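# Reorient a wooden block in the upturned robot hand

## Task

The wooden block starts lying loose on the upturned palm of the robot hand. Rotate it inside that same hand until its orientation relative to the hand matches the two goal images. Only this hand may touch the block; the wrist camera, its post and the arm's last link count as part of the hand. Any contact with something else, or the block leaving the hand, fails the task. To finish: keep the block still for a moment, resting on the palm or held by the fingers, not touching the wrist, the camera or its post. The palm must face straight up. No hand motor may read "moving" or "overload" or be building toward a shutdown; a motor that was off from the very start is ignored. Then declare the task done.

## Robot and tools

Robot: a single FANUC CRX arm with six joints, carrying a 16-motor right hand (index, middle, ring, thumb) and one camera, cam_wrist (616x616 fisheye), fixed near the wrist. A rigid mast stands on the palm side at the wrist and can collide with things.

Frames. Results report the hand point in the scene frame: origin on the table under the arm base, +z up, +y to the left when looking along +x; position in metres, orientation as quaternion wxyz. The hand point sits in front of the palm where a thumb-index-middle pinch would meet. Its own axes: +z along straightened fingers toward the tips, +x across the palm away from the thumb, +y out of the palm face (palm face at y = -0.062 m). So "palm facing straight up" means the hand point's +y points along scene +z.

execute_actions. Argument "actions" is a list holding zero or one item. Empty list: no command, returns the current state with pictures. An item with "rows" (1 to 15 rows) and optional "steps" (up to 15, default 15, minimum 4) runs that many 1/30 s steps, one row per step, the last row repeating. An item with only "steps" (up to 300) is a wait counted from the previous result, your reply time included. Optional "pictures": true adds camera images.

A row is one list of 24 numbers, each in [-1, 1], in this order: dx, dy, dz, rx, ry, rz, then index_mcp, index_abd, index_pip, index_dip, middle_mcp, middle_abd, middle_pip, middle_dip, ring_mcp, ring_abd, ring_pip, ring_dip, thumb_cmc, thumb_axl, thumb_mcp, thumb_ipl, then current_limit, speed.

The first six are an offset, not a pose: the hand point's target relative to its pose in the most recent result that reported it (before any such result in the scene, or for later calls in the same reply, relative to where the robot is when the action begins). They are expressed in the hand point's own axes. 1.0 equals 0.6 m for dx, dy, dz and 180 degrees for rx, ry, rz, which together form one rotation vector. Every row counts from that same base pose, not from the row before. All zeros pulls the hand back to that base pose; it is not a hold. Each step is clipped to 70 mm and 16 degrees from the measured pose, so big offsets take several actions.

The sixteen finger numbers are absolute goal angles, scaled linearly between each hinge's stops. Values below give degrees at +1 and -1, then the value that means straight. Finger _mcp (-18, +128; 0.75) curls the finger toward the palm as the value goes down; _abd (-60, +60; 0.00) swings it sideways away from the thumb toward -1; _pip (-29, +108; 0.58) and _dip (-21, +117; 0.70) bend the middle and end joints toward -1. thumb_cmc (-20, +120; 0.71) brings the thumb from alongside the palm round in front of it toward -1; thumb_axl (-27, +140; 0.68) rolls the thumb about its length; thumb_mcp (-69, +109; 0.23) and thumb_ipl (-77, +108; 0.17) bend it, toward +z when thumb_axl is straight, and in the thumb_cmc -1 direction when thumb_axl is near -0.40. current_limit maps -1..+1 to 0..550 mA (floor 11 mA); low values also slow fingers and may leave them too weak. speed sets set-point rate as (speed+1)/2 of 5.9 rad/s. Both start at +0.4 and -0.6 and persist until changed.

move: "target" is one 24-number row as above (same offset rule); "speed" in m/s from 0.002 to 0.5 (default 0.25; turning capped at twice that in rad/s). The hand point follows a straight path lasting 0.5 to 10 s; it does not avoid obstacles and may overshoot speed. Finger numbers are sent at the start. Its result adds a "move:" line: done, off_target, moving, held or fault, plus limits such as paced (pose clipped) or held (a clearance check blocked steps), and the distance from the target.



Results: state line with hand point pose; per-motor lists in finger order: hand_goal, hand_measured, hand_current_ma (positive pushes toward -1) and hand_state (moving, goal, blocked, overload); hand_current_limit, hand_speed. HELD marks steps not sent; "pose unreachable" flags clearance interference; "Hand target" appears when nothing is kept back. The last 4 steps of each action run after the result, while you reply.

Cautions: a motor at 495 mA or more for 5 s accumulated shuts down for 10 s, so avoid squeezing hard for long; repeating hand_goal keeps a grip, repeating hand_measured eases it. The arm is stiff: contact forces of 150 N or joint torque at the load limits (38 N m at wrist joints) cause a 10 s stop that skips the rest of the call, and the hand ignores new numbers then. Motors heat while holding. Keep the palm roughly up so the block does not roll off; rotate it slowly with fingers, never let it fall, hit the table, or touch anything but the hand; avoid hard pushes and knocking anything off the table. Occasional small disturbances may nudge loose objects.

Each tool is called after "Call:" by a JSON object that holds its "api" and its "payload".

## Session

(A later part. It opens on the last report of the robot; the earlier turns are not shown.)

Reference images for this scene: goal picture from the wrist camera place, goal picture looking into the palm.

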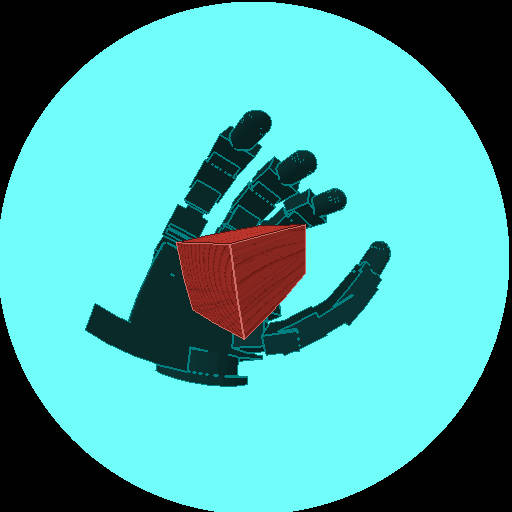

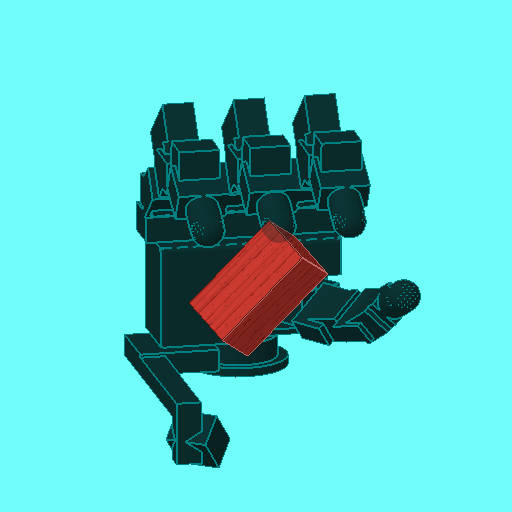

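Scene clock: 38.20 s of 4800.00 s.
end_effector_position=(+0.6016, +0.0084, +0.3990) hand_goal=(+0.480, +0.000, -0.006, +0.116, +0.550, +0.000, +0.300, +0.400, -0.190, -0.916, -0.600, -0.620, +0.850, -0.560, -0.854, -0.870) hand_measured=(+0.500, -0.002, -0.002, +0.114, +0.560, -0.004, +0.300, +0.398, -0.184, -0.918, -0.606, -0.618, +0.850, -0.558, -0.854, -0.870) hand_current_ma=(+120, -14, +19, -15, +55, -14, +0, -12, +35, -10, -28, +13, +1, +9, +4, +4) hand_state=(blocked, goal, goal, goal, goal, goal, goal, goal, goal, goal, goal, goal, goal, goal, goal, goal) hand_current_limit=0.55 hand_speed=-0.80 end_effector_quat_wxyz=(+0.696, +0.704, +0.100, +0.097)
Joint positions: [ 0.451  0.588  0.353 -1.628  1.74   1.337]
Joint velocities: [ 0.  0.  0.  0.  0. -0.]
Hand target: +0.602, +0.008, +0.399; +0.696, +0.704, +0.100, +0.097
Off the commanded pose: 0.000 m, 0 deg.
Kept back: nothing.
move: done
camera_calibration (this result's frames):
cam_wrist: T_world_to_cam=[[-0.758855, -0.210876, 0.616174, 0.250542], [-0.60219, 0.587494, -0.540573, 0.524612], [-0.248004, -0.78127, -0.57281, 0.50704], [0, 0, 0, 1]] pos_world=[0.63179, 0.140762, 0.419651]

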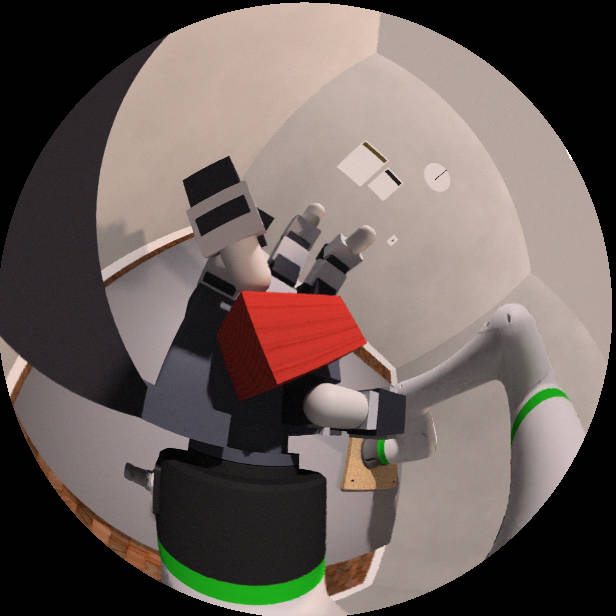

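Call:
{"api": "execute_actions", "payload": {"actions": [{"rows": [[0,0,0,0,0,0, 0.479,-0.083,-0.883,-0.561, 0.55,0,0.3,0.4, -0.19,-0.17,-0.458,-0.528, 0.85,-0.56,-0.855,-0.87, 0.55,-0.2]], "steps": 15}]}}

Call:
{"api": "execute_actions", "payload": {"actions": [{"rows": [[0,0,0,0,0,0, 0.479,-0.083,-0.883,-0.561, 0.55,0,0.3,0.4, -0.19,-0.17,-0.458,-0.528, 0.85,-0.56,-0.855,-0.87, 0.55,-0.2]], "steps": 8}]}}

Call:
{"api": "move", "payload": {"target": [0,0,0,0,0,0, 0.151,-0.083,-0.883,-0.561, 0.55,0,0.3,0.4, -0.342,-0.17,-0.458,-0.528, 0.85,-0.56,-0.855,-0.87, 0.55,-0.6]}}

Scene clock: 41.80 s of 4800.00 s.
end_effector_position=(+0.6016, +0.0084, +0.3990) hand_goal=(+0.480, -0.082, -0.882, -0.560, +0.550, +0.000, +0.300, +0.400, -0.190, -0.170, -0.458, -0.528, +0.850, -0.560, -0.854, -0.870) hand_measured=(+0.500, -0.080, -0.398, -0.260, +0.560, -0.004, +0.300, +0.398, -0.184, -0.472, -0.464, -0.532, +0.850, -0.558, -0.854, -0.870) hand_current_ma=(+111, +13, +67, +60, +55, -14, +0, -12, +34, -88, -32, -19, +1, +9, +4, +4) hand_state=(goal, goal, moving, moving, goal, goal, goal, goal, goal, moving, goal, goal, goal, goal, goal, goal) hand_current_limit=0.55 hand_speed=-0.20 end_effector_quat_wxyz=(+0.696, +0.704, +0.100, +0.097)
Joint positions: [ 0.451  0.588  0.353 -1.628  1.74   1.337]
Joint velocities: [-0.002  0.    -0.    -0.    -0.    -0.001]
Steps of this call (steps 1 to 90: nothing new was sent; then 0.23 s passed at rest; steps 91 to 101: the first 11 steps of this action). Readings (end_effector_position | what the end effector reports):
91: (+0.6016, +0.0084, +0.3990) | hand_goal=(+0.480, -0.082, -0.882, -0.560, +0.550, +0.000, +0.300, +0.400, -0.190, -0.170, -0.458, -0.528, +0.850, -0.560, -0.854, -0.870) hand_measured=(+0.500, -0.002, -0.002, +0.114, +0.560, -0.004, +0.300, +0.398, -0.184, -0.918, -0.606, -0.618, +0.850, -0.558, -0.854, -0.870) hand_current_ma=(+120, -14, +19, -15, +55, -14, +0, -12, +35, -10, -28, +13, +1, +9, +4, +4) hand_state=(blocked, moving, moving, moving, goal, goal, goal, goal, goal, moving, moving, moving, goal, goal, goal, goal) hand_current_limit=0.55 hand_speed=-0.20
92: (+0.6016, +0.0084, +0.3990) | hand_goal=(+0.480, -0.082, -0.882, -0.560, +0.550, +0.000, +0.300, +0.400, -0.190, -0.170, -0.458, -0.528, +0.850, -0.560, -0.854, -0.870) hand_measured=(+0.500, -0.014, -0.012, +0.102, +0.560, -0.004, +0.300, +0.398, -0.184, -0.908, -0.594, -0.608, +0.850, -0.558, -0.854, -0.870) hand_current_ma=(+120, +120, +142, +112, +55, -14, +0, -12, +31, -148, -137, -121, +1, +9, +4, +4) hand_state=(blocked, moving, moving, moving, goal, goal, goal, goal, goal, moving, moving, moving, goal, goal, goal, goal) hand_current_limit=0.55 hand_speed=-0.20
94: (+0.6016, +0.0084, +0.3990) | hand_goal=(+0.480, -0.082, -0.882, -0.560, +0.550, +0.000, +0.300, +0.400, -0.190, -0.170, -0.458, -0.528, +0.850, -0.560, -0.854, -0.870) hand_measured=(+0.500, -0.072, -0.088, +0.030, +0.560, -0.004, +0.300, +0.398, -0.184, -0.820, -0.520, -0.544, +0.850, -0.558, -0.854, -0.870) hand_current_ma=(+120, +5, +103, +82, +55, -14, +0, -12, +34, -113, -102, -6, +1, +9, +4, +4) hand_state=(blocked, moving, moving, moving, goal, goal, goal, goal, goal, moving, moving, moving, goal, goal, goal, goal) hand_current_limit=0.55 hand_speed=-0.20
98: (+0.6016, +0.0084, +0.3990) | hand_goal=(+0.480, -0.082, -0.882, -0.560, +0.550, +0.000, +0.300, +0.400, -0.190, -0.170, -0.458, -0.528, +0.850, -0.560, -0.854, -0.870) hand_measured=(+0.500, -0.080, -0.264, -0.136, +0.560, -0.004, +0.300, +0.398, -0.184, -0.622, -0.464, -0.532, +0.850, -0.558, -0.854, -0.870) hand_current_ma=(+118, +13, +79, +66, +55, -14, +0, -12, +34, -96, -31, -19, +1, +9, +4, +4) hand_state=(blocked, goal, moving, moving, goal, goal, goal, goal, goal, moving, moving, goal, goal, goal, goal, goal) hand_current_limit=0.55 hand_speed=-0.20
101: the state above

Scene clock: 42.07 s of 4800.00 s.
end_effector_position=(+0.6016, +0.0084, +0.3990) hand_goal=(+0.480, -0.082, -0.882, -0.560, +0.550, +0.000, +0.300, +0.400, -0.190, -0.170, -0.458, -0.528, +0.850, -0.560, -0.854, -0.870) hand_measured=(+0.498, -0.080, -0.758, -0.554, +0.560, -0.004, +0.300, +0.398, -0.184, -0.176, -0.464, -0.532, +0.850, -0.558, -0.854, -0.870) hand_current_ma=(+100, +13, +63, +6, +55, -14, +0, -12, +34, -18, -32, -19, +1, +9, +4, +4) hand_state=(goal, goal, moving, moving, goal, goal, goal, goal, goal, moving, goal, goal, goal, goal, goal, goal) hand_current_limit=0.55 hand_speed=-0.20 end_effector_quat_wxyz=(+0.696, +0.704, +0.100, +0.097)
Joint positions: [ 0.451  0.588  0.353 -1.628  1.74   1.337]
Joint velocities: [ 0.     0.    -0.     0.    -0.     0.001]
Off your previous action's commanded pose: 0.000 m, 0 deg at its last step (step 4 of this call).
Steps of this call (steps 1 to 4: the last 4 steps of your previous action; steps 5 to 8: the first 4 steps of this action, its rows measured from where the robot was after step 4). Readings (end_effector_position | what the end effector reports):
4: (+0.6016, +0.0084, +0.3990) | hand_goal=(+0.480, -0.082, -0.882, -0.560, +0.550, +0.000, +0.300, +0.400, -0.190, -0.170, -0.458, -0.528, +0.850, -0.560, -0.854, -0.870) hand_measured=(+0.498, -0.080, -0.578, -0.426, +0.560, -0.004, +0.300, +0.398, -0.184, -0.268, -0.464, -0.532, +0.850, -0.558, -0.854, -0.870) hand_current_ma=(+105, +13, +66, +60, +55, -14, +0, -12, +34, -85, -32, -19, +1, +9, +4, +4) hand_state=(goal, goal, moving, moving, goal, goal, goal, goal, goal, moving, goal, goal, goal, goal, goal, goal) hand_current_limit=0.55 hand_speed=-0.20
5: (+0.6016, +0.0084, +0.3990) | hand_goal=(+0.480, -0.082, -0.882, -0.560, +0.550, +0.000, +0.300, +0.400, -0.190, -0.170, -0.458, -0.528, +0.850, -0.560, -0.854, -0.870) hand_measured=(+0.498, -0.080, -0.622, -0.468, +0.560, -0.004, +0.300, +0.398, -0.184, -0.222, -0.464, -0.532, +0.850, -0.558, -0.854, -0.870) hand_current_ma=(+103, +13, +66, +61, +55, -14, +0, -12, +34, -46, -32, -19, +1, +9, +4, +4) hand_state=(goal, goal, moving, moving, goal, goal, goal, goal, goal, moving, goal, goal, goal, goal, goal, goal) hand_current_limit=0.55 hand_speed=-0.20
6: (+0.6016, +0.0084, +0.3990) | hand_goal=(+0.480, -0.082, -0.882, -0.560, +0.550, +0.000, +0.300, +0.400, -0.190, -0.170, -0.458, -0.528, +0.850, -0.560, -0.854, -0.870) hand_measured=(+0.498, -0.080, -0.668, -0.510, +0.560, -0.004, +0.300, +0.398, -0.184, -0.190, -0.464, -0.532, +0.850, -0.558, -0.854, -0.870) hand_current_ma=(+102, +13, +65, +58, +55, -14, +0, -12, +34, -6, -32, -19, +1, +9, +4, +4) hand_state=(goal, goal, moving, moving, goal, goal, goal, goal, goal, moving, goal, goal, goal, goal, goal, goal) hand_current_limit=0.55 hand_speed=-0.20
8: the state above

Scene clock: 43.00 s of 4800.00 s.
end_effector_position=(+0.6016, +0.0084, +0.3990) hand_goal=(+0.152, -0.082, -0.882, -0.560, +0.550, +0.000, +0.300, +0.400, -0.342, -0.170, -0.458, -0.528, +0.850, -0.560, -0.854, -0.870) hand_measured=(+0.164, -0.080, -0.882, -0.558, +0.560, -0.004, +0.300, +0.398, -0.338, -0.174, -0.464, -0.532, +0.850, -0.558, -0.854, -0.870) hand_current_ma=(+71, +13, +2, +11, +55, -14, +0, -12, +19, -20, -32, -18, +1, +9, +4, +4) hand_state=(goal, goal, goal, goal, goal, goal, goal, goal, goal, goal, goal, goal, goal, goal, goal, goal) hand_current_limit=0.55 hand_speed=-0.60 end_effector_quat_wxyz=(+0.696, +0.704, +0.100, +0.097)
Joint positions: [ 0.451  0.588  0.353 -1.628  1.74   1.337]
Joint velocities: [ 0.  0. -0.  0.  0. -0.]
Hand target: +0.602, +0.008, +0.399; +0.696, +0.704, +0.100, +0.097
Off your previous action's commanded pose: 0.000 m, 0 deg at its last step (step 4 of this call).
Off the commanded pose: 0.000 m, 0 deg.
Kept back: nothing.
move: done
camera_calibration (this result's frames):
cam_wrist: T_world_to_cam=[[-0.758855, -0.210876, 0.616174, 0.250542], [-0.60219, 0.587494, -0.540572, 0.524612], [-0.248005, -0.78127, -0.57281, 0.50704], [0, 0, 0, 1]] pos_world=[0.63179, 0.140762, 0.419651]

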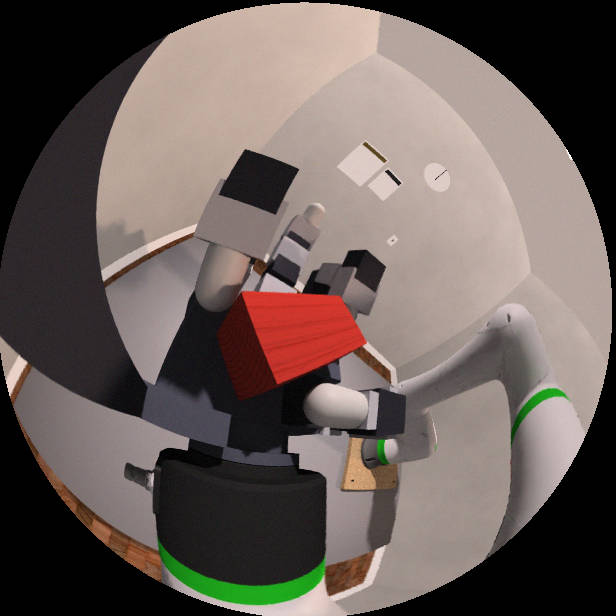

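Call:
{"api": "move", "payload": {"target": [0,0,0,0,0,0, 0.103,0.643,-0.883,-0.561, 0.55,0,0.3,0.4, -0.28,-0.17,-0.458,-0.528, 0.85,-0.56,-0.855,-0.87, 0.55,-0.85]}}

Call:
{"api": "zoom_image", "payload": {"camera": "cam_wrist", "region": [180, 200, 430, 450]}}

Scene clock: 45.20 s of 4800.00 s.
end_effector_position=(+0.6016, +0.0084, +0.3990) hand_goal=(+0.104, +0.644, -0.882, -0.560, +0.550, +0.000, +0.300, +0.400, -0.280, -0.170, -0.458, -0.528, +0.850, -0.560, -0.854, -0.870) hand_measured=(+0.116, +0.642, -0.882, -0.558, +0.560, -0.004, +0.300, +0.398, -0.282, -0.174, -0.464, -0.532, +0.850, -0.558, -0.854, -0.870) hand_current_ma=(+64, -14, -1, +10, +55, -14, +0, -12, -9, -20, -32, -18, +1, +9, +4, +4) hand_state=(goal, goal, goal, goal, goal, goal, goal, goal, goal, goal, goal, goal, goal, goal, goal, goal) hand_current_limit=0.55 hand_speed=-0.85 end_effector_quat_wxyz=(+0.696, +0.704, +0.100, +0.097)
Joint positions: [ 0.451  0.588  0.353 -1.628  1.74   1.337]
Joint velocities: [ 0.001  0.     0.    -0.     0.     0.   ]
Hand target: +0.602, +0.008, +0.399; +0.696, +0.704, +0.100, +0.097
Off the commanded pose: 0.000 m, 0 deg.
Kept back: nothing.
move: done
camera_calibration (this result's frames):
cam_wrist: T_world_to_cam=[[-0.758855, -0.210876, 0.616174, 0.250542], [-0.602189, 0.587494, -0.540573, 0.524612], [-0.248005, -0.78127, -0.57281, 0.50704], [0, 0, 0, 1]] pos_world=[0.63179, 0.140762, 0.419651]

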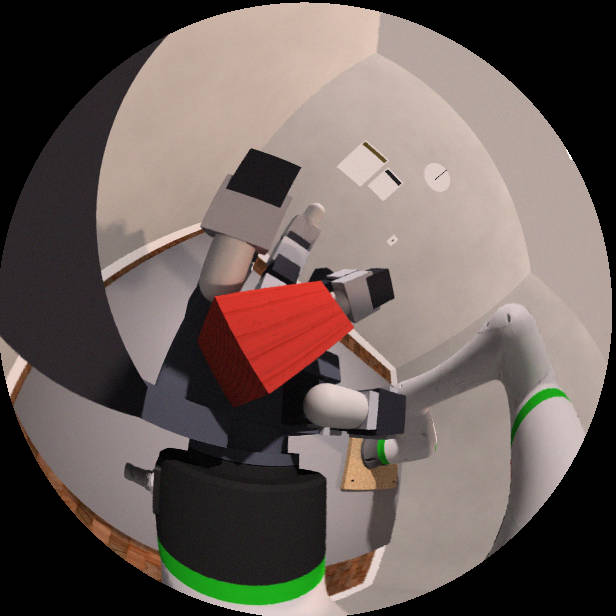

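Region (180, 200, 430, 450) of cam_wrist's 616x616 image, scaled by 2.016, with more detail than that image has.

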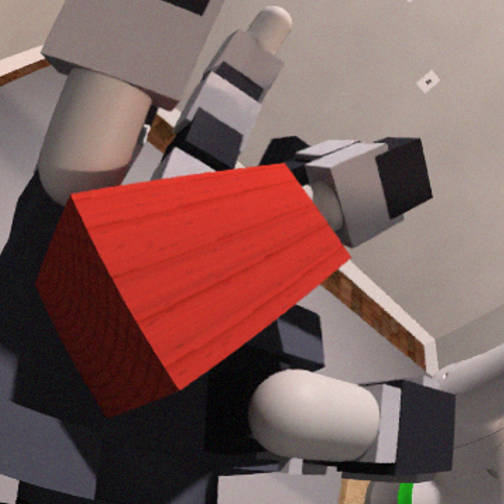

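Call:
{"api": "execute_actions", "payload": {"actions": [{"rows": [[0,0,0,0,0,0, 0.2,0.0,-0.883,-0.561, 0.55,0.388,-0.79,-0.464, -0.30,0,-0.263,-0.672, 0.936,-0.581,-0.944,-0.935, 0.55,-0.3]], "steps": 15}]}}

Call:
{"api": "execute_actions", "payload": {"actions": [{"rows": [[0,0,0,0,0,0, 0.5,0.0,-0.883,-0.561, 0.55,0.388,-0.79,-0.464, -0.30,0,-0.263,-0.672, 0.936,-0.581,-0.944,-0.935, 0.55,-0.3]], "steps": 12}]}}

Call:
{"api": "move", "payload": {"target": [0,0,0,0,0,0, 0.5,0.0,-0.883,-0.561, 0.316,0.388,-0.79,-0.464, -0.418,0,-0.263,-0.672, 0.936,-0.581,-0.944,-0.935, 0.55,-0.7]}}

Scene clock: 48.10 s of 4800.00 s.
end_effector_position=(+0.6016, +0.0084, +0.3990) hand_goal=(+0.200, +0.000, -0.882, -0.560, +0.550, +0.388, -0.790, -0.464, -0.300, +0.000, -0.262, -0.672, +0.936, -0.580, -0.944, -0.934) hand_measured=(+0.202, +0.208, -0.882, -0.558, +0.560, +0.382, -0.056, +0.010, -0.296, -0.004, -0.268, -0.670, +0.936, -0.578, -0.944, -0.934) hand_current_ma=(+16, +66, -1, +10, +59, -9, +78, +67, +25, -16, -35, +12, +0, +9, +5, +4) hand_state=(goal, moving, goal, goal, goal, moving, moving, moving, goal, goal, goal, goal, goal, goal, goal, goal) hand_current_limit=0.55 hand_speed=-0.30 end_effector_quat_wxyz=(+0.696, +0.704, +0.100, +0.097)
Joint positions: [ 0.451  0.588  0.353 -1.628  1.74   1.337]
Joint velocities: [0.001 0.    0.    0.    0.    0.   ]
Steps of this call (steps 1 to 76: nothing new was sent; steps 77 to 87: the first 11 steps of this action). Readings (end_effector_position | what the end effector reports):
77: (+0.6016, +0.0084, +0.3990) | hand_goal=(+0.200, +0.000, -0.882, -0.560, +0.550, +0.388, -0.790, -0.464, -0.300, +0.000, -0.262, -0.672, +0.936, -0.580, -0.944, -0.934) hand_measured=(+0.116, +0.642, -0.882, -0.558, +0.560, -0.004, +0.300, +0.398, -0.282, -0.174, -0.464, -0.532, +0.850, -0.558, -0.854, -0.870) hand_current_ma=(+64, -14, -1, +10, +55, -14, +0, -12, -9, -20, -32, -18, +1, +9, +4, +4) hand_state=(moving, moving, goal, goal, goal, moving, moving, moving, moving, moving, moving, moving, moving, moving, moving, moving) hand_current_limit=0.55 hand_speed=-0.30
78: (+0.6016, +0.0084, +0.3990) | hand_goal=(+0.200, +0.000, -0.882, -0.560, +0.550, +0.388, -0.790, -0.464, -0.300, +0.000, -0.262, -0.672, +0.936, -0.580, -0.944, -0.934) hand_measured=(+0.122, +0.630, -0.882, -0.558, +0.560, +0.008, +0.292, +0.388, -0.284, -0.164, -0.454, -0.540, +0.860, -0.562, -0.860, -0.876) hand_current_ma=(-80, +104, -1, +10, +64, -118, +134, +105, +58, -126, -129, +100, -94, +50, +110, +108) hand_state=(moving, moving, goal, goal, moving, moving, moving, moving, moving, moving, moving, moving, moving, moving, moving, moving) hand_current_limit=0.55 hand_speed=-0.30
80: (+0.6016, +0.0084, +0.3990) | hand_goal=(+0.200, +0.000, -0.882, -0.560, +0.550, +0.388, -0.790, -0.464, -0.300, +0.000, -0.262, -0.672, +0.936, -0.580, -0.944, -0.934) hand_measured=(+0.188, +0.548, -0.882, -0.558, +0.560, +0.096, +0.224, +0.316, -0.294, -0.078, -0.384, -0.616, +0.922, -0.576, -0.916, -0.922) hand_current_ma=(+38, +79, -1, +10, +59, -83, +102, +80, +20, -94, -104, +70, +15, +6, +24, -11) hand_state=(moving, moving, goal, goal, goal, moving, moving, moving, moving, moving, moving, moving, moving, moving, moving, moving) hand_current_limit=0.55 hand_speed=-0.30
84: (+0.6016, +0.0084, +0.3990) | hand_goal=(+0.200, +0.000, -0.882, -0.560, +0.550, +0.388, -0.790, -0.464, -0.300, +0.000, -0.262, -0.672, +0.936, -0.580, -0.944, -0.934) hand_measured=(+0.202, +0.354, -0.882, -0.558, +0.560, +0.306, +0.066, +0.142, -0.296, -0.004, -0.272, -0.670, +0.936, -0.578, -0.944, -0.934) hand_current_ma=(+16, +70, -1, +10, +59, -72, +87, +70, +25, -15, -30, +12, +0, +9, +4, +4) hand_state=(goal, moving, goal, goal, goal, moving, moving, moving, goal, moving, moving, moving, goal, goal, goal, goal) hand_current_limit=0.55 hand_speed=-0.30
87: the state above

Scene clock: 48.50 s of 4800.00 s.
end_effector_position=(+0.6016, +0.0084, +0.3990) hand_goal=(+0.500, +0.000, -0.882, -0.560, +0.550, +0.388, -0.790, -0.464, -0.300, +0.000, -0.262, -0.672, +0.936, -0.580, -0.944, -0.934) hand_measured=(+0.462, +0.002, -0.882, -0.558, +0.560, +0.386, -0.554, -0.458, -0.296, -0.004, -0.268, -0.670, +0.936, -0.578, -0.944, -0.934) hand_current_ma=(-5, +14, -1, +10, +59, -13, +63, +7, +25, -16, -35, +12, +0, +9, +5, +4) hand_state=(moving, goal, goal, goal, goal, goal, moving, moving, goal, goal, goal, goal, goal, goal, goal, goal) hand_current_limit=0.55 hand_speed=-0.30 end_effector_quat_wxyz=(+0.696, +0.704, +0.100, +0.097)
Joint positions: [ 0.451  0.588  0.353 -1.628  1.74   1.337]
Joint velocities: [ 0.001  0.     0.    -0.     0.     0.002]
Off your previous action's commanded pose: 0.000 m, 0 deg at its last step (step 4 of this call).
Steps of this call (steps 1 to 4: the last 4 steps of your previous action; steps 5 to 12: the first 8 steps of this action, its rows measured from where the robot was after step 4). Readings (end_effector_position | what the end effector reports):
4: (+0.6016, +0.0084, +0.3990) | hand_goal=(+0.200, +0.000, -0.882, -0.560, +0.550, +0.388, -0.790, -0.464, -0.300, +0.000, -0.262, -0.672, +0.936, -0.580, -0.944, -0.934) hand_measured=(+0.202, +0.022, -0.882, -0.558, +0.560, +0.386, -0.220, -0.166, -0.296, -0.004, -0.268, -0.670, +0.936, -0.578, -0.944, -0.934) hand_current_ma=(+16, -1, -1, +10, +59, -13, +73, +66, +25, -16, -35, +12, +0, +9, +5, +4) hand_state=(goal, moving, goal, goal, goal, goal, moving, moving, goal, goal, goal, goal, goal, goal, goal, goal) hand_current_limit=0.55 hand_speed=-0.30
5: (+0.6016, +0.0084, +0.3990) | hand_goal=(+0.500, +0.000, -0.882, -0.560, +0.550, +0.388, -0.790, -0.464, -0.300, +0.000, -0.262, -0.672, +0.936, -0.580, -0.944, -0.934) hand_measured=(+0.202, +0.008, -0.882, -0.558, +0.560, +0.386, -0.260, -0.210, -0.296, -0.004, -0.268, -0.670, +0.936, -0.578, -0.944, -0.934) hand_current_ma=(+16, +9, -1, +10, +59, -13, +72, +66, +25, -16, -35, +12, +0, +9, +5, +4) hand_state=(moving, moving, goal, goal, goal, goal, moving, moving, goal, goal, goal, goal, goal, goal, goal, goal) hand_current_limit=0.55 hand_speed=-0.30
6: (+0.6016, +0.0084, +0.3990) | hand_goal=(+0.500, +0.000, -0.882, -0.560, +0.550, +0.388, -0.790, -0.464, -0.300, +0.000, -0.262, -0.672, +0.936, -0.580, -0.944, -0.934) hand_measured=(+0.212, +0.004, -0.882, -0.558, +0.560, +0.386, -0.302, -0.256, -0.296, -0.004, -0.268, -0.670, +0.936, -0.578, -0.944, -0.934) hand_current_ma=(-87, +12, -1, +10, +59, -13, +70, +66, +25, -16, -35, +12, +0, +9, +5, +4) hand_state=(moving, moving, goal, goal, goal, goal, moving, moving, goal, goal, goal, goal, goal, goal, goal, goal) hand_current_limit=0.55 hand_speed=-0.30
8: (+0.6016, +0.0084, +0.3990) | hand_goal=(+0.500, +0.000, -0.882, -0.560, +0.550, +0.388, -0.790, -0.464, -0.300, +0.000, -0.262, -0.672, +0.936, -0.580, -0.944, -0.934) hand_measured=(+0.286, +0.004, -0.882, -0.558, +0.560, +0.386, -0.386, -0.344, -0.296, -0.004, -0.268, -0.670, +0.936, -0.578, -0.944, -0.934) hand_current_ma=(-51, +14, -1, +10, +59, -13, +67, +65, +25, -16, -35, +12, +0, +9, +5, +4) hand_state=(moving, goal, goal, goal, goal, goal, moving, moving, goal, goal, goal, goal, goal, goal, goal, goal) hand_current_limit=0.55 hand_speed=-0.30
12: the state above

Scene clock: 49.50 s of 4800.00 s.
end_effector_position=(+0.6016, +0.0084, +0.3990) hand_goal=(+0.500, +0.000, -0.882, -0.560, +0.316, +0.388, -0.790, -0.464, -0.418, +0.000, -0.262, -0.672, +0.936, -0.580, -0.944, -0.934) hand_measured=(+0.504, +0.002, -0.882, -0.558, +0.334, +0.386, -0.790, -0.462, -0.416, -0.004, -0.268, -0.670, +0.936, -0.578, -0.944, -0.934) hand_current_ma=(+27, +14, -1, +10, +96, -13, +5, +11, +14, -16, -33, +12, +0, +9, +5, +4) hand_state=(goal, goal, goal, goal, goal, goal, goal, goal, goal, goal, goal, goal, goal, goal, goal, goal) hand_current_limit=0.55 hand_speed=-0.70 end_effector_quat_wxyz=(+0.696, +0.704, +0.100, +0.097)
Joint positions: [ 0.451  0.588  0.353 -1.628  1.74   1.337]
Joint velocities: [-0.    -0.     0.001 -0.    -0.     0.001]
Hand target: +0.602, +0.008, +0.399; +0.696, +0.704, +0.100, +0.097
Off your previous action's commanded pose: 0.000 m, 0 deg at its last step (step 4 of this call).
Off the commanded pose: 0.000 m, 0 deg.
Kept back: nothing.
move: done
camera_calibration (this result's frames):
cam_wrist: T_world_to_cam=[[-0.758855, -0.210876, 0.616174, 0.250542], [-0.60219, 0.587494, -0.540572, 0.524612], [-0.248005, -0.78127, -0.57281, 0.50704], [0, 0, 0, 1]] pos_world=[0.63179, 0.140762, 0.419651]

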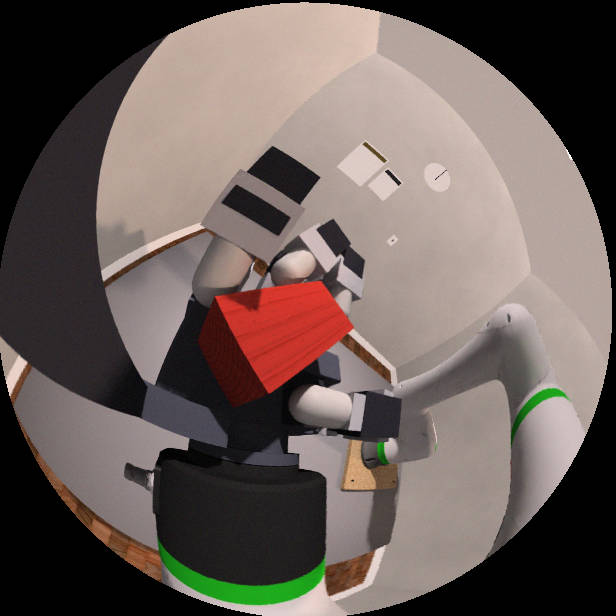

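Now thumb to contact (via axl), then squeeze.

Call:
{"api": "move", "payload": {"target": [0,0,0,0,0,0, 0.5,0.0,-0.883,-0.561, 0.316,0.388,-0.79,-0.464, -0.418,0,-0.263,-0.672, 0.936,-0.159,-0.944,-0.935, 0.55,-0.8]}}

Call:
{"api": "move", "payload": {"target": [0,0,0,0,0,0, 0.5,0.0,-0.883,-0.561, 0.316,0.388,-0.79,-0.464, -0.418,0,-0.263,-0.672, 0.804,-0.126,-0.910,-0.914, 0.55,-0.9]}}

Call:
{"api": "zoom_image", "payload": {"camera": "cam_wrist", "region": [180, 200, 430, 450]}}

Scene clock: 50.97 s of 4800.00 s.
end_effector_position=(+0.6016, +0.0084, +0.3990) hand_goal=(+0.500, +0.000, -0.882, -0.560, +0.316, +0.388, -0.790, -0.464, -0.418, +0.000, -0.262, -0.672, +0.936, -0.158, -0.944, -0.934) hand_measured=(+0.504, +0.002, -0.882, -0.558, +0.334, +0.386, -0.790, -0.462, -0.416, -0.004, -0.268, -0.670, +0.934, -0.204, -0.942, -0.934) hand_current_ma=(+27, +14, -1, +10, +96, -13, +5, +11, +14, -16, -33, +12, -10, -298, +14, +4) hand_state=(goal, goal, goal, goal, goal, goal, goal, goal, goal, goal, goal, goal, goal, blocked, goal, goal) hand_current_limit=0.55 hand_speed=-0.80 end_effector_quat_wxyz=(+0.696, +0.704, +0.100, +0.097)
Joint positions: [ 0.451  0.588  0.353 -1.628  1.74   1.337]
Joint velocities: [ 0.     0.     0.    -0.     0.    -0.003]
Hand target: +0.602, +0.008, +0.399; +0.696, +0.704, +0.100, +0.097
Off the commanded pose: 0.000 m, 0 deg.
Kept back: nothing.
move: done
camera_calibration (this result's frames):
cam_wrist: T_world_to_cam=[[-0.758855, -0.210876, 0.616174, 0.250542], [-0.60219, 0.587494, -0.540572, 0.524612], [-0.248005, -0.78127, -0.57281, 0.50704], [0, 0, 0, 1]] pos_world=[0.63179, 0.140762, 0.419651]

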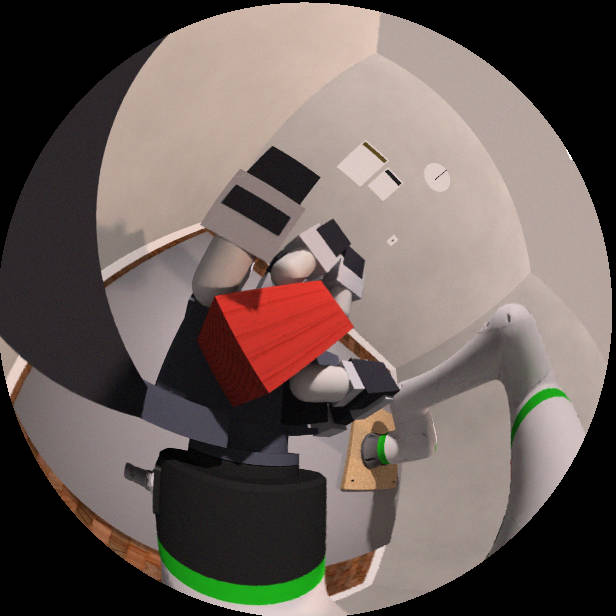

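Scene clock: 51.70 s of 4800.00 s.
end_effector_position=(+0.6016, +0.0084, +0.3990) hand_goal=(+0.500, +0.000, -0.882, -0.560, +0.316, +0.388, -0.790, -0.464, -0.418, +0.000, -0.262, -0.672, +0.804, -0.126, -0.910, -0.914) hand_measured=(+0.504, +0.002, -0.882, -0.558, +0.334, +0.386, -0.790, -0.462, -0.416, -0.004, -0.268, -0.670, +0.822, -0.148, -0.900, -0.918) hand_current_ma=(+27, +14, -1, +10, +96, -10, +5, +10, +14, -14, -32, +7, +90, -141, +65, -21) hand_state=(goal, goal, goal, goal, goal, goal, goal, goal, goal, goal, goal, goal, goal, blocked, goal, goal) hand_current_limit=0.55 hand_speed=-0.90 end_effector_quat_wxyz=(+0.696, +0.704, +0.100, +0.097)
Joint positions: [ 0.451  0.588  0.353 -1.628  1.74   1.337]
Joint velocities: [ 0.001  0.    -0.    -0.     0.     0.002]
Hand target: +0.602, +0.008, +0.399; +0.696, +0.704, +0.100, +0.097
Off the commanded pose: 0.000 m, 0 deg.
Kept back: nothing.
move: done
camera_calibration (this result's frames):
cam_wrist: T_world_to_cam=[[-0.758855, -0.210876, 0.616174, 0.250542], [-0.60219, 0.587494, -0.540572, 0.524612], [-0.248005, -0.78127, -0.57281, 0.50704], [0, 0, 0, 1]] pos_world=[0.63179, 0.140762, 0.419651]

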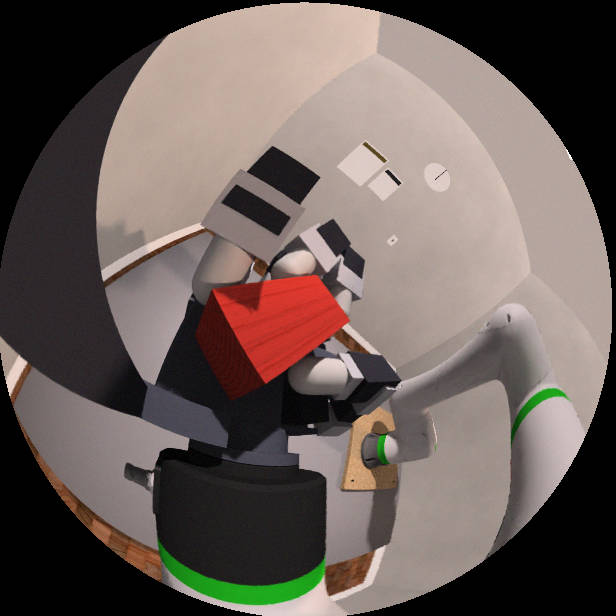

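Region (180, 200, 430, 450) of cam_wrist's 616x616 image, scaled by 2.016, with more detail than that image has.

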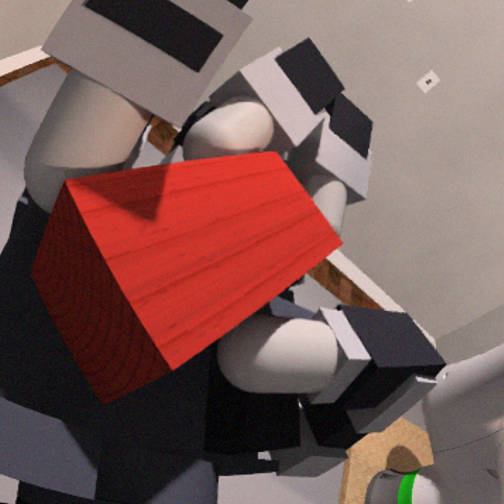

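Call:
{"api": "move", "payload": {"target": [0,0,0,0,0,0, 0.5,0.0,-0.883,-0.561, 0.253,0.388,-0.793,-0.436, -0.425,0,-0.330,-0.503, 0.804,-0.126,-0.910,-0.914, 0.55,-0.9]}}

Scene clock: 53.47 s of 4800.00 s.
end_effector_position=(+0.6016, +0.0084, +0.3990) hand_goal=(+0.500, +0.000, -0.882, -0.560, +0.254, +0.388, -0.792, -0.436, -0.424, +0.000, -0.330, -0.502, +0.804, -0.126, -0.910, -0.914) hand_measured=(+0.504, +0.002, -0.882, -0.558, +0.314, +0.406, -0.788, -0.436, -0.402, -0.004, -0.334, -0.540, +0.826, -0.150, -0.898, -0.922) hand_current_ma=(+27, +14, -1, +10, +321, +84, +21, -4, +121, -14, -24, -195, +110, -153, +80, -59) hand_state=(goal, goal, goal, goal, blocked, goal, goal, goal, blocked, goal, goal, blocked, blocked, blocked, goal, goal) hand_current_limit=0.55 hand_speed=-0.90 end_effector_quat_wxyz=(+0.696, +0.704, +0.100, +0.097)
Joint positions: [ 0.451  0.588  0.353 -1.628  1.74   1.337]
Joint velocities: [-0. -0.  0.  0. -0. -0.]
Hand target: +0.602, +0.008, +0.399; +0.696, +0.704, +0.100, +0.097
Off the commanded pose: 0.000 m, 0 deg.
Kept back: nothing.
move: done
camera_calibration (this result's frames):
cam_wrist: T_world_to_cam=[[-0.758855, -0.210876, 0.616174, 0.250542], [-0.60219, 0.587494, -0.540572, 0.524612], [-0.248005, -0.78127, -0.57281, 0.50704], [0, 0, 0, 1]] pos_world=[0.63179, 0.140762, 0.419651]

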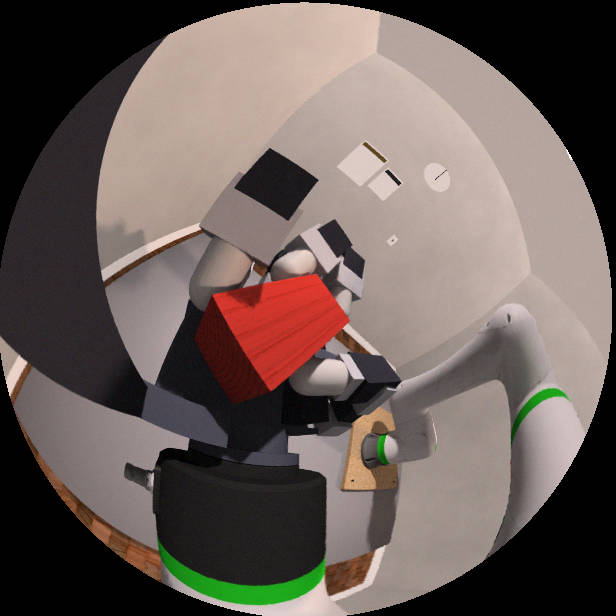

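Call:
{"api": "execute_actions", "payload": {"actions": [{"rows": [
[0,0,0,0,0,0, 0.5,0.0,-0.883,-0.561, 0.249,0.388,-0.786,-0.433, -0.424,0.025,-0.327,-0.495, 0.804,-0.126,-0.910,-0.914, 0.55,-0.5],
[0,0,0,0,0,0, 0.5,0.0,-0.883,-0.561, 0.246,0.388,-0.779,-0.429, -0.423,0.05,-0.324,-0.486, 0.804,-0.126,-0.910,-0.914, 0.55,-0.5],
[0,0,0,0,0,0, 0.5,0.0,-0.883,-0.561, 0.242,0.388,-0.771,-0.426, -0.422,0.075,-0.321,-0.478, 0.804,-0.126,-0.910,-0.914, 0.55,-0.5],
[0,0,0,0,0,0, 0.5,0.0,-0.883,-0.561, 0.239,0.388,-0.764,-0.423, -0.422,0.10,-0.319,-0.469, 0.804,-0.126,-0.910,-0.914, 0.55,-0.5],
[0,0,0,0,0,0, 0.5,0.0,-0.883,-0.561, 0.235,0.388,-0.757,-0.419, -0.421,0.125,-0.316,-0.461, 0.804,-0.126,-0.910,-0.914, 0.55,-0.5],
[0,0,0,0,0,0, 0.5,0.0,-0.883,-0.561, 0.231,0.388,-0.750,-0.416, -0.420,0.15,-0.313,-0.452, 0.804,-0.126,-0.910,-0.914, 0.55,-0.5],
[0,0,0,0,0,0, 0.5,0.0,-0.883,-0.561, 0.228,0.388,-0.743,-0.413, -0.419,0.175,-0.310,-0.444, 0.804,-0.126,-0.910,-0.914, 0.55,-0.5],
[0,0,0,0,0,0, 0.5,0.0,-0.883,-0.561, 0.224,0.388,-0.735,-0.409, -0.418,0.20,-0.307,-0.436, 0.804,-0.126,-0.910,-0.914, 0.55,-0.5],
[0,0,0,0,0,0, 0.5,0.0,-0.883,-0.561, 0.221,0.388,-0.728,-0.406, -0.417,0.225,-0.304,-0.427, 0.804,-0.126,-0.910,-0.914, 0.55,-0.5],
[0,0,0,0,0,0, 0.5,0.0,-0.883,-0.561, 0.217,0.388,-0.721,-0.403, -0.417,0.25,-0.302,-0.419, 0.804,-0.126,-0.910,-0.914, 0.55,-0.5],
[0,0,0,0,0,0, 0.5,0.0,-0.883,-0.561, 0.213,0.388,-0.714,-0.399, -0.416,0.275,-0.299,-0.410, 0.804,-0.126,-0.910,-0.914, 0.55,-0.5],
[0,0,0,0,0,0, 0.5,0.0,-0.883,-0.561, 0.210,0.388,-0.707,-0.396, -0.415,0.30,-0.296,-0.402, 0.804,-0.126,-0.910,-0.914, 0.55,-0.5]
], "steps": 15}]}}

Call:
{"api": "wait", "payload": {"seconds": 0.5}}

Call:
{"api": "zoom_image", "payload": {"camera": "cam_wrist", "region": [180, 200, 430, 450]}}

Scene clock: 54.43 s of 4800.00 s.
end_effector_position=(+0.6016, +0.0084, +0.3990) hand_goal=(+0.500, +0.000, -0.882, -0.560, +0.214, +0.388, -0.714, -0.398, -0.416, +0.276, -0.298, -0.410, +0.804, -0.126, -0.910, -0.914) hand_measured=(+0.504, +0.002, -0.882, -0.558, +0.284, +0.408, -0.730, -0.412, -0.392, +0.214, -0.310, -0.456, +0.830, -0.152, -0.896, -0.930) hand_current_ma=(+27, +14, -1, +10, +332, +85, -12, -29, +144, -53, -20, -144, +132, -161, +93, -107) hand_state=(goal, goal, goal, goal, moving, goal, moving, moving, moving, moving, moving, moving, blocked, blocked, goal, goal) hand_current_limit=0.55 hand_speed=-0.50 end_effector_quat_wxyz=(+0.696, +0.704, +0.100, +0.097)
Joint positions: [ 0.451  0.588  0.353 -1.628  1.74   1.337]
Joint velocities: [ 0.003  0.    -0.     0.     0.     0.   ]
Steps of this call (steps 1 to 18: nothing new was sent; steps 19 to 29: the first 11 steps of this action). Readings (end_effector_position | what the end effector reports):
19: (+0.6016, +0.0084, +0.3990) | hand_goal=(+0.500, +0.000, -0.882, -0.560, +0.250, +0.388, -0.786, -0.432, -0.424, +0.026, -0.326, -0.494, +0.804, -0.126, -0.910, -0.914) hand_measured=(+0.504, +0.002, -0.882, -0.558, +0.314, +0.406, -0.788, -0.436, -0.402, -0.004, -0.334, -0.540, +0.826, -0.150, -0.898, -0.922) hand_current_ma=(+27, +14, -1, +10, +321, +84, +21, -4, +121, -14, -24, -194, +110, -153, +80, -59) hand_state=(goal, goal, goal, goal, moving, goal, moving, moving, blocked, moving, moving, moving, blocked, blocked, goal, goal) hand_current_limit=0.55 hand_speed=-0.50
20: (+0.6016, +0.0084, +0.3990) | hand_goal=(+0.500, +0.000, -0.882, -0.560, +0.246, +0.388, -0.778, -0.428, -0.422, +0.050, -0.324, -0.486, +0.804, -0.126, -0.910, -0.914) hand_measured=(+0.504, +0.002, -0.882, -0.558, +0.314, +0.406, -0.788, -0.436, -0.402, +0.000, -0.334, -0.540, +0.826, -0.150, -0.898, -0.922) hand_current_ma=(+27, +14, -1, +10, +329, +85, +5, -14, +122, -61, -50, -208, +111, -155, +81, -61) hand_state=(goal, goal, goal, goal, moving, goal, moving, moving, moving, moving, moving, moving, blocked, blocked, goal, goal) hand_current_limit=0.55 hand_speed=-0.50
22: (+0.6016, +0.0084, +0.3990) | hand_goal=(+0.500, +0.000, -0.882, -0.560, +0.240, +0.388, -0.764, -0.422, -0.422, +0.100, -0.318, -0.468, +0.804, -0.126, -0.910, -0.914) hand_measured=(+0.504, +0.002, -0.882, -0.558, +0.308, +0.406, -0.778, -0.434, -0.400, +0.040, -0.334, -0.522, +0.826, -0.150, -0.898, -0.924) hand_current_ma=(+27, +14, -1, +10, +334, +84, -15, -40, +115, -55, -63, -171, +123, -162, +87, -77) hand_state=(goal, goal, goal, goal, moving, goal, moving, moving, blocked, moving, moving, moving, moving, blocked, goal, moving) hand_current_limit=0.55 hand_speed=-0.50
26: (+0.6016, +0.0084, +0.3990) | hand_goal=(+0.500, +0.000, -0.882, -0.560, +0.224, +0.388, -0.734, -0.408, -0.418, +0.200, -0.306, -0.436, +0.804, -0.126, -0.910, -0.914) hand_measured=(+0.504, +0.002, -0.882, -0.558, +0.294, +0.408, -0.752, -0.422, -0.396, +0.138, -0.320, -0.484, +0.830, -0.152, -0.896, -0.928) hand_current_ma=(+27, +14, -1, +10, +339, +85, -14, -40, +123, -54, -38, -154, +133, -161, +93, -97) hand_state=(goal, goal, goal, goal, moving, goal, moving, moving, moving, moving, moving, moving, blocked, blocked, goal, moving) hand_current_limit=0.55 hand_speed=-0.50
29: the state above

Scene clock: 55.07 s of 4800.00 s.
end_effector_position=(+0.6016, +0.0084, +0.3990) hand_goal=(+0.500, +0.000, -0.882, -0.560, +0.210, +0.388, -0.706, -0.396, -0.414, +0.300, -0.296, -0.402, +0.804, -0.126, -0.910, -0.914) hand_measured=(+0.504, +0.002, -0.882, -0.558, +0.270, +0.408, -0.706, -0.398, -0.384, +0.294, -0.298, -0.424, +0.830, -0.152, -0.896, -0.932) hand_current_ma=(+27, +14, -1, +10, +325, +85, +5, -15, +156, -30, -8, -114, +133, -161, +93, -120) hand_state=(goal, goal, goal, goal, blocked, goal, goal, goal, blocked, goal, goal, blocked, blocked, blocked, goal, goal) hand_current_limit=0.55 hand_speed=-0.50 end_effector_quat_wxyz=(+0.696, +0.704, +0.100, +0.097)
Joint positions: [ 0.451  0.588  0.353 -1.628  1.74   1.337]
Joint velocities: [ 0.001 -0.    -0.     0.    -0.     0.001]
Hand target: +0.602, +0.008, +0.399; +0.696, +0.704, +0.100, +0.097
Off the commanded pose: 0.000 m, 0 deg.
Kept back: nothing.
Steps of this call (steps 1 to 4: the last 4 steps of your previous action; steps 5 to 19: nothing new was sent). Readings (end_effector_position | what the end effector reports):
1: (+0.6016, +0.0084, +0.3990) | hand_goal=(+0.500, +0.000, -0.882, -0.560, +0.210, +0.388, -0.706, -0.396, -0.414, +0.300, -0.296, -0.402, +0.804, -0.126, -0.910, -0.914) hand_measured=(+0.504, +0.002, -0.882, -0.558, +0.280, +0.408, -0.722, -0.408, -0.390, +0.238, -0.306, -0.446, +0.830, -0.152, -0.896, -0.930) hand_current_ma=(+27, +14, -1, +10, +333, +85, -8, -28, +151, -58, -16, -138, +133, -161, +93, -113) hand_state=(goal, goal, goal, goal, moving, goal, moving, moving, moving, moving, moving, moving, blocked, blocked, goal, moving) hand_current_limit=0.55 hand_speed=-0.50
2: (+0.6016, +0.0084, +0.3990) | hand_goal=(+0.500, +0.000, -0.882, -0.560, +0.210, +0.388, -0.706, -0.396, -0.414, +0.300, -0.296, -0.402, +0.804, -0.126, -0.910, -0.914) hand_measured=(+0.504, +0.002, -0.882, -0.558, +0.276, +0.408, -0.716, -0.404, -0.388, +0.262, -0.302, -0.438, +0.830, -0.152, -0.896, -0.930) hand_current_ma=(+27, +14, -1, +10, +334, +85, -10, -22, +152, -57, -10, -134, +133, -161, +93, -118) hand_state=(goal, goal, goal, goal, moving, goal, moving, moving, moving, moving, moving, moving, blocked, blocked, goal, moving) hand_current_limit=0.55 hand_speed=-0.50
4: (+0.6016, +0.0084, +0.3990) | hand_goal=(+0.500, +0.000, -0.882, -0.560, +0.210, +0.388, -0.706, -0.396, -0.414, +0.300, -0.296, -0.402, +0.804, -0.126, -0.910, -0.914) hand_measured=(+0.504, +0.002, -0.882, -0.558, +0.272, +0.408, -0.706, -0.400, -0.386, +0.290, -0.298, -0.426, +0.830, -0.152, -0.896, -0.932) hand_current_ma=(+27, +14, -1, +10, +325, +85, +5, -15, +156, -25, -7, -114, +133, -161, +93, -120) hand_state=(goal, goal, goal, goal, moving, goal, moving, moving, moving, moving, moving, moving, blocked, blocked, goal, goal) hand_current_limit=0.55 hand_speed=-0.50
8: (+0.6016, +0.0084, +0.3990) | hand_goal=(+0.500, +0.000, -0.882, -0.560, +0.210, +0.388, -0.706, -0.396, -0.414, +0.300, -0.296, -0.402, +0.804, -0.126, -0.910, -0.914) hand_measured=(+0.504, +0.002, -0.882, -0.558, +0.270, +0.408, -0.706, -0.398, -0.384, +0.294, -0.298, -0.424, +0.830, -0.152, -0.896, -0.932) hand_current_ma=(+27, +14, -1, +10, +325, +85, +5, -14, +156, -30, -7, -114, +133, -161, +93, -120) hand_state=(goal, goal, goal, goal, blocked, goal, goal, goal, blocked, goal, goal, blocked, blocked, blocked, goal, goal) hand_current_limit=0.55 hand_speed=-0.50
19: the state above
camera_calibration (this result's frames):
cam_wrist: T_world_to_cam=[[-0.758855, -0.210876, 0.616174, 0.250542], [-0.60219, 0.587494, -0.540572, 0.524612], [-0.248005, -0.78127, -0.57281, 0.50704], [0, 0, 0, 1]] pos_world=[0.63179, 0.140762, 0.419651]

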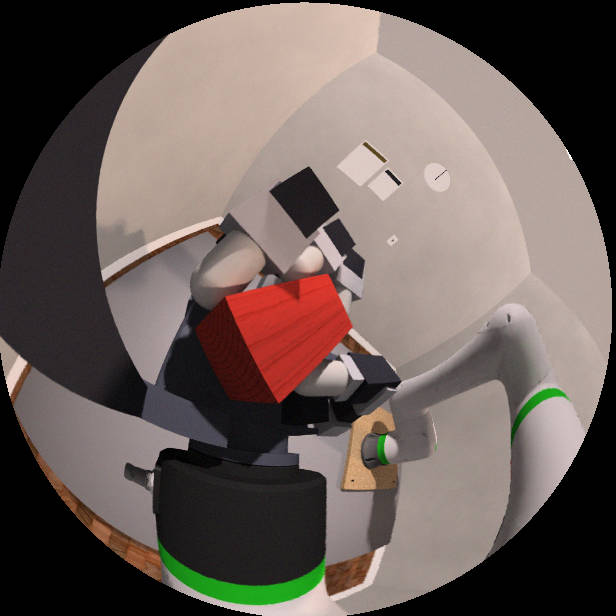

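Region (180, 200, 430, 450) of cam_wrist's 616x616 image, scaled by 2.016, with more detail than that image has.

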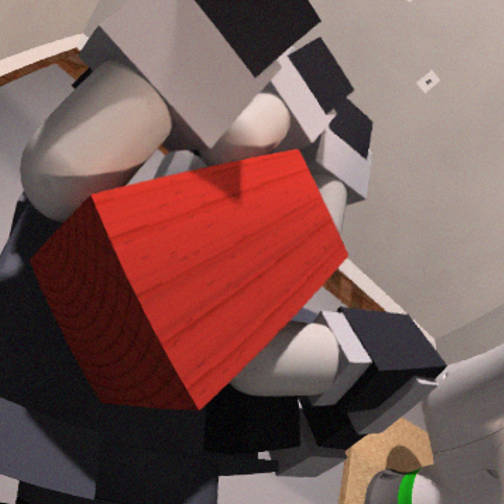

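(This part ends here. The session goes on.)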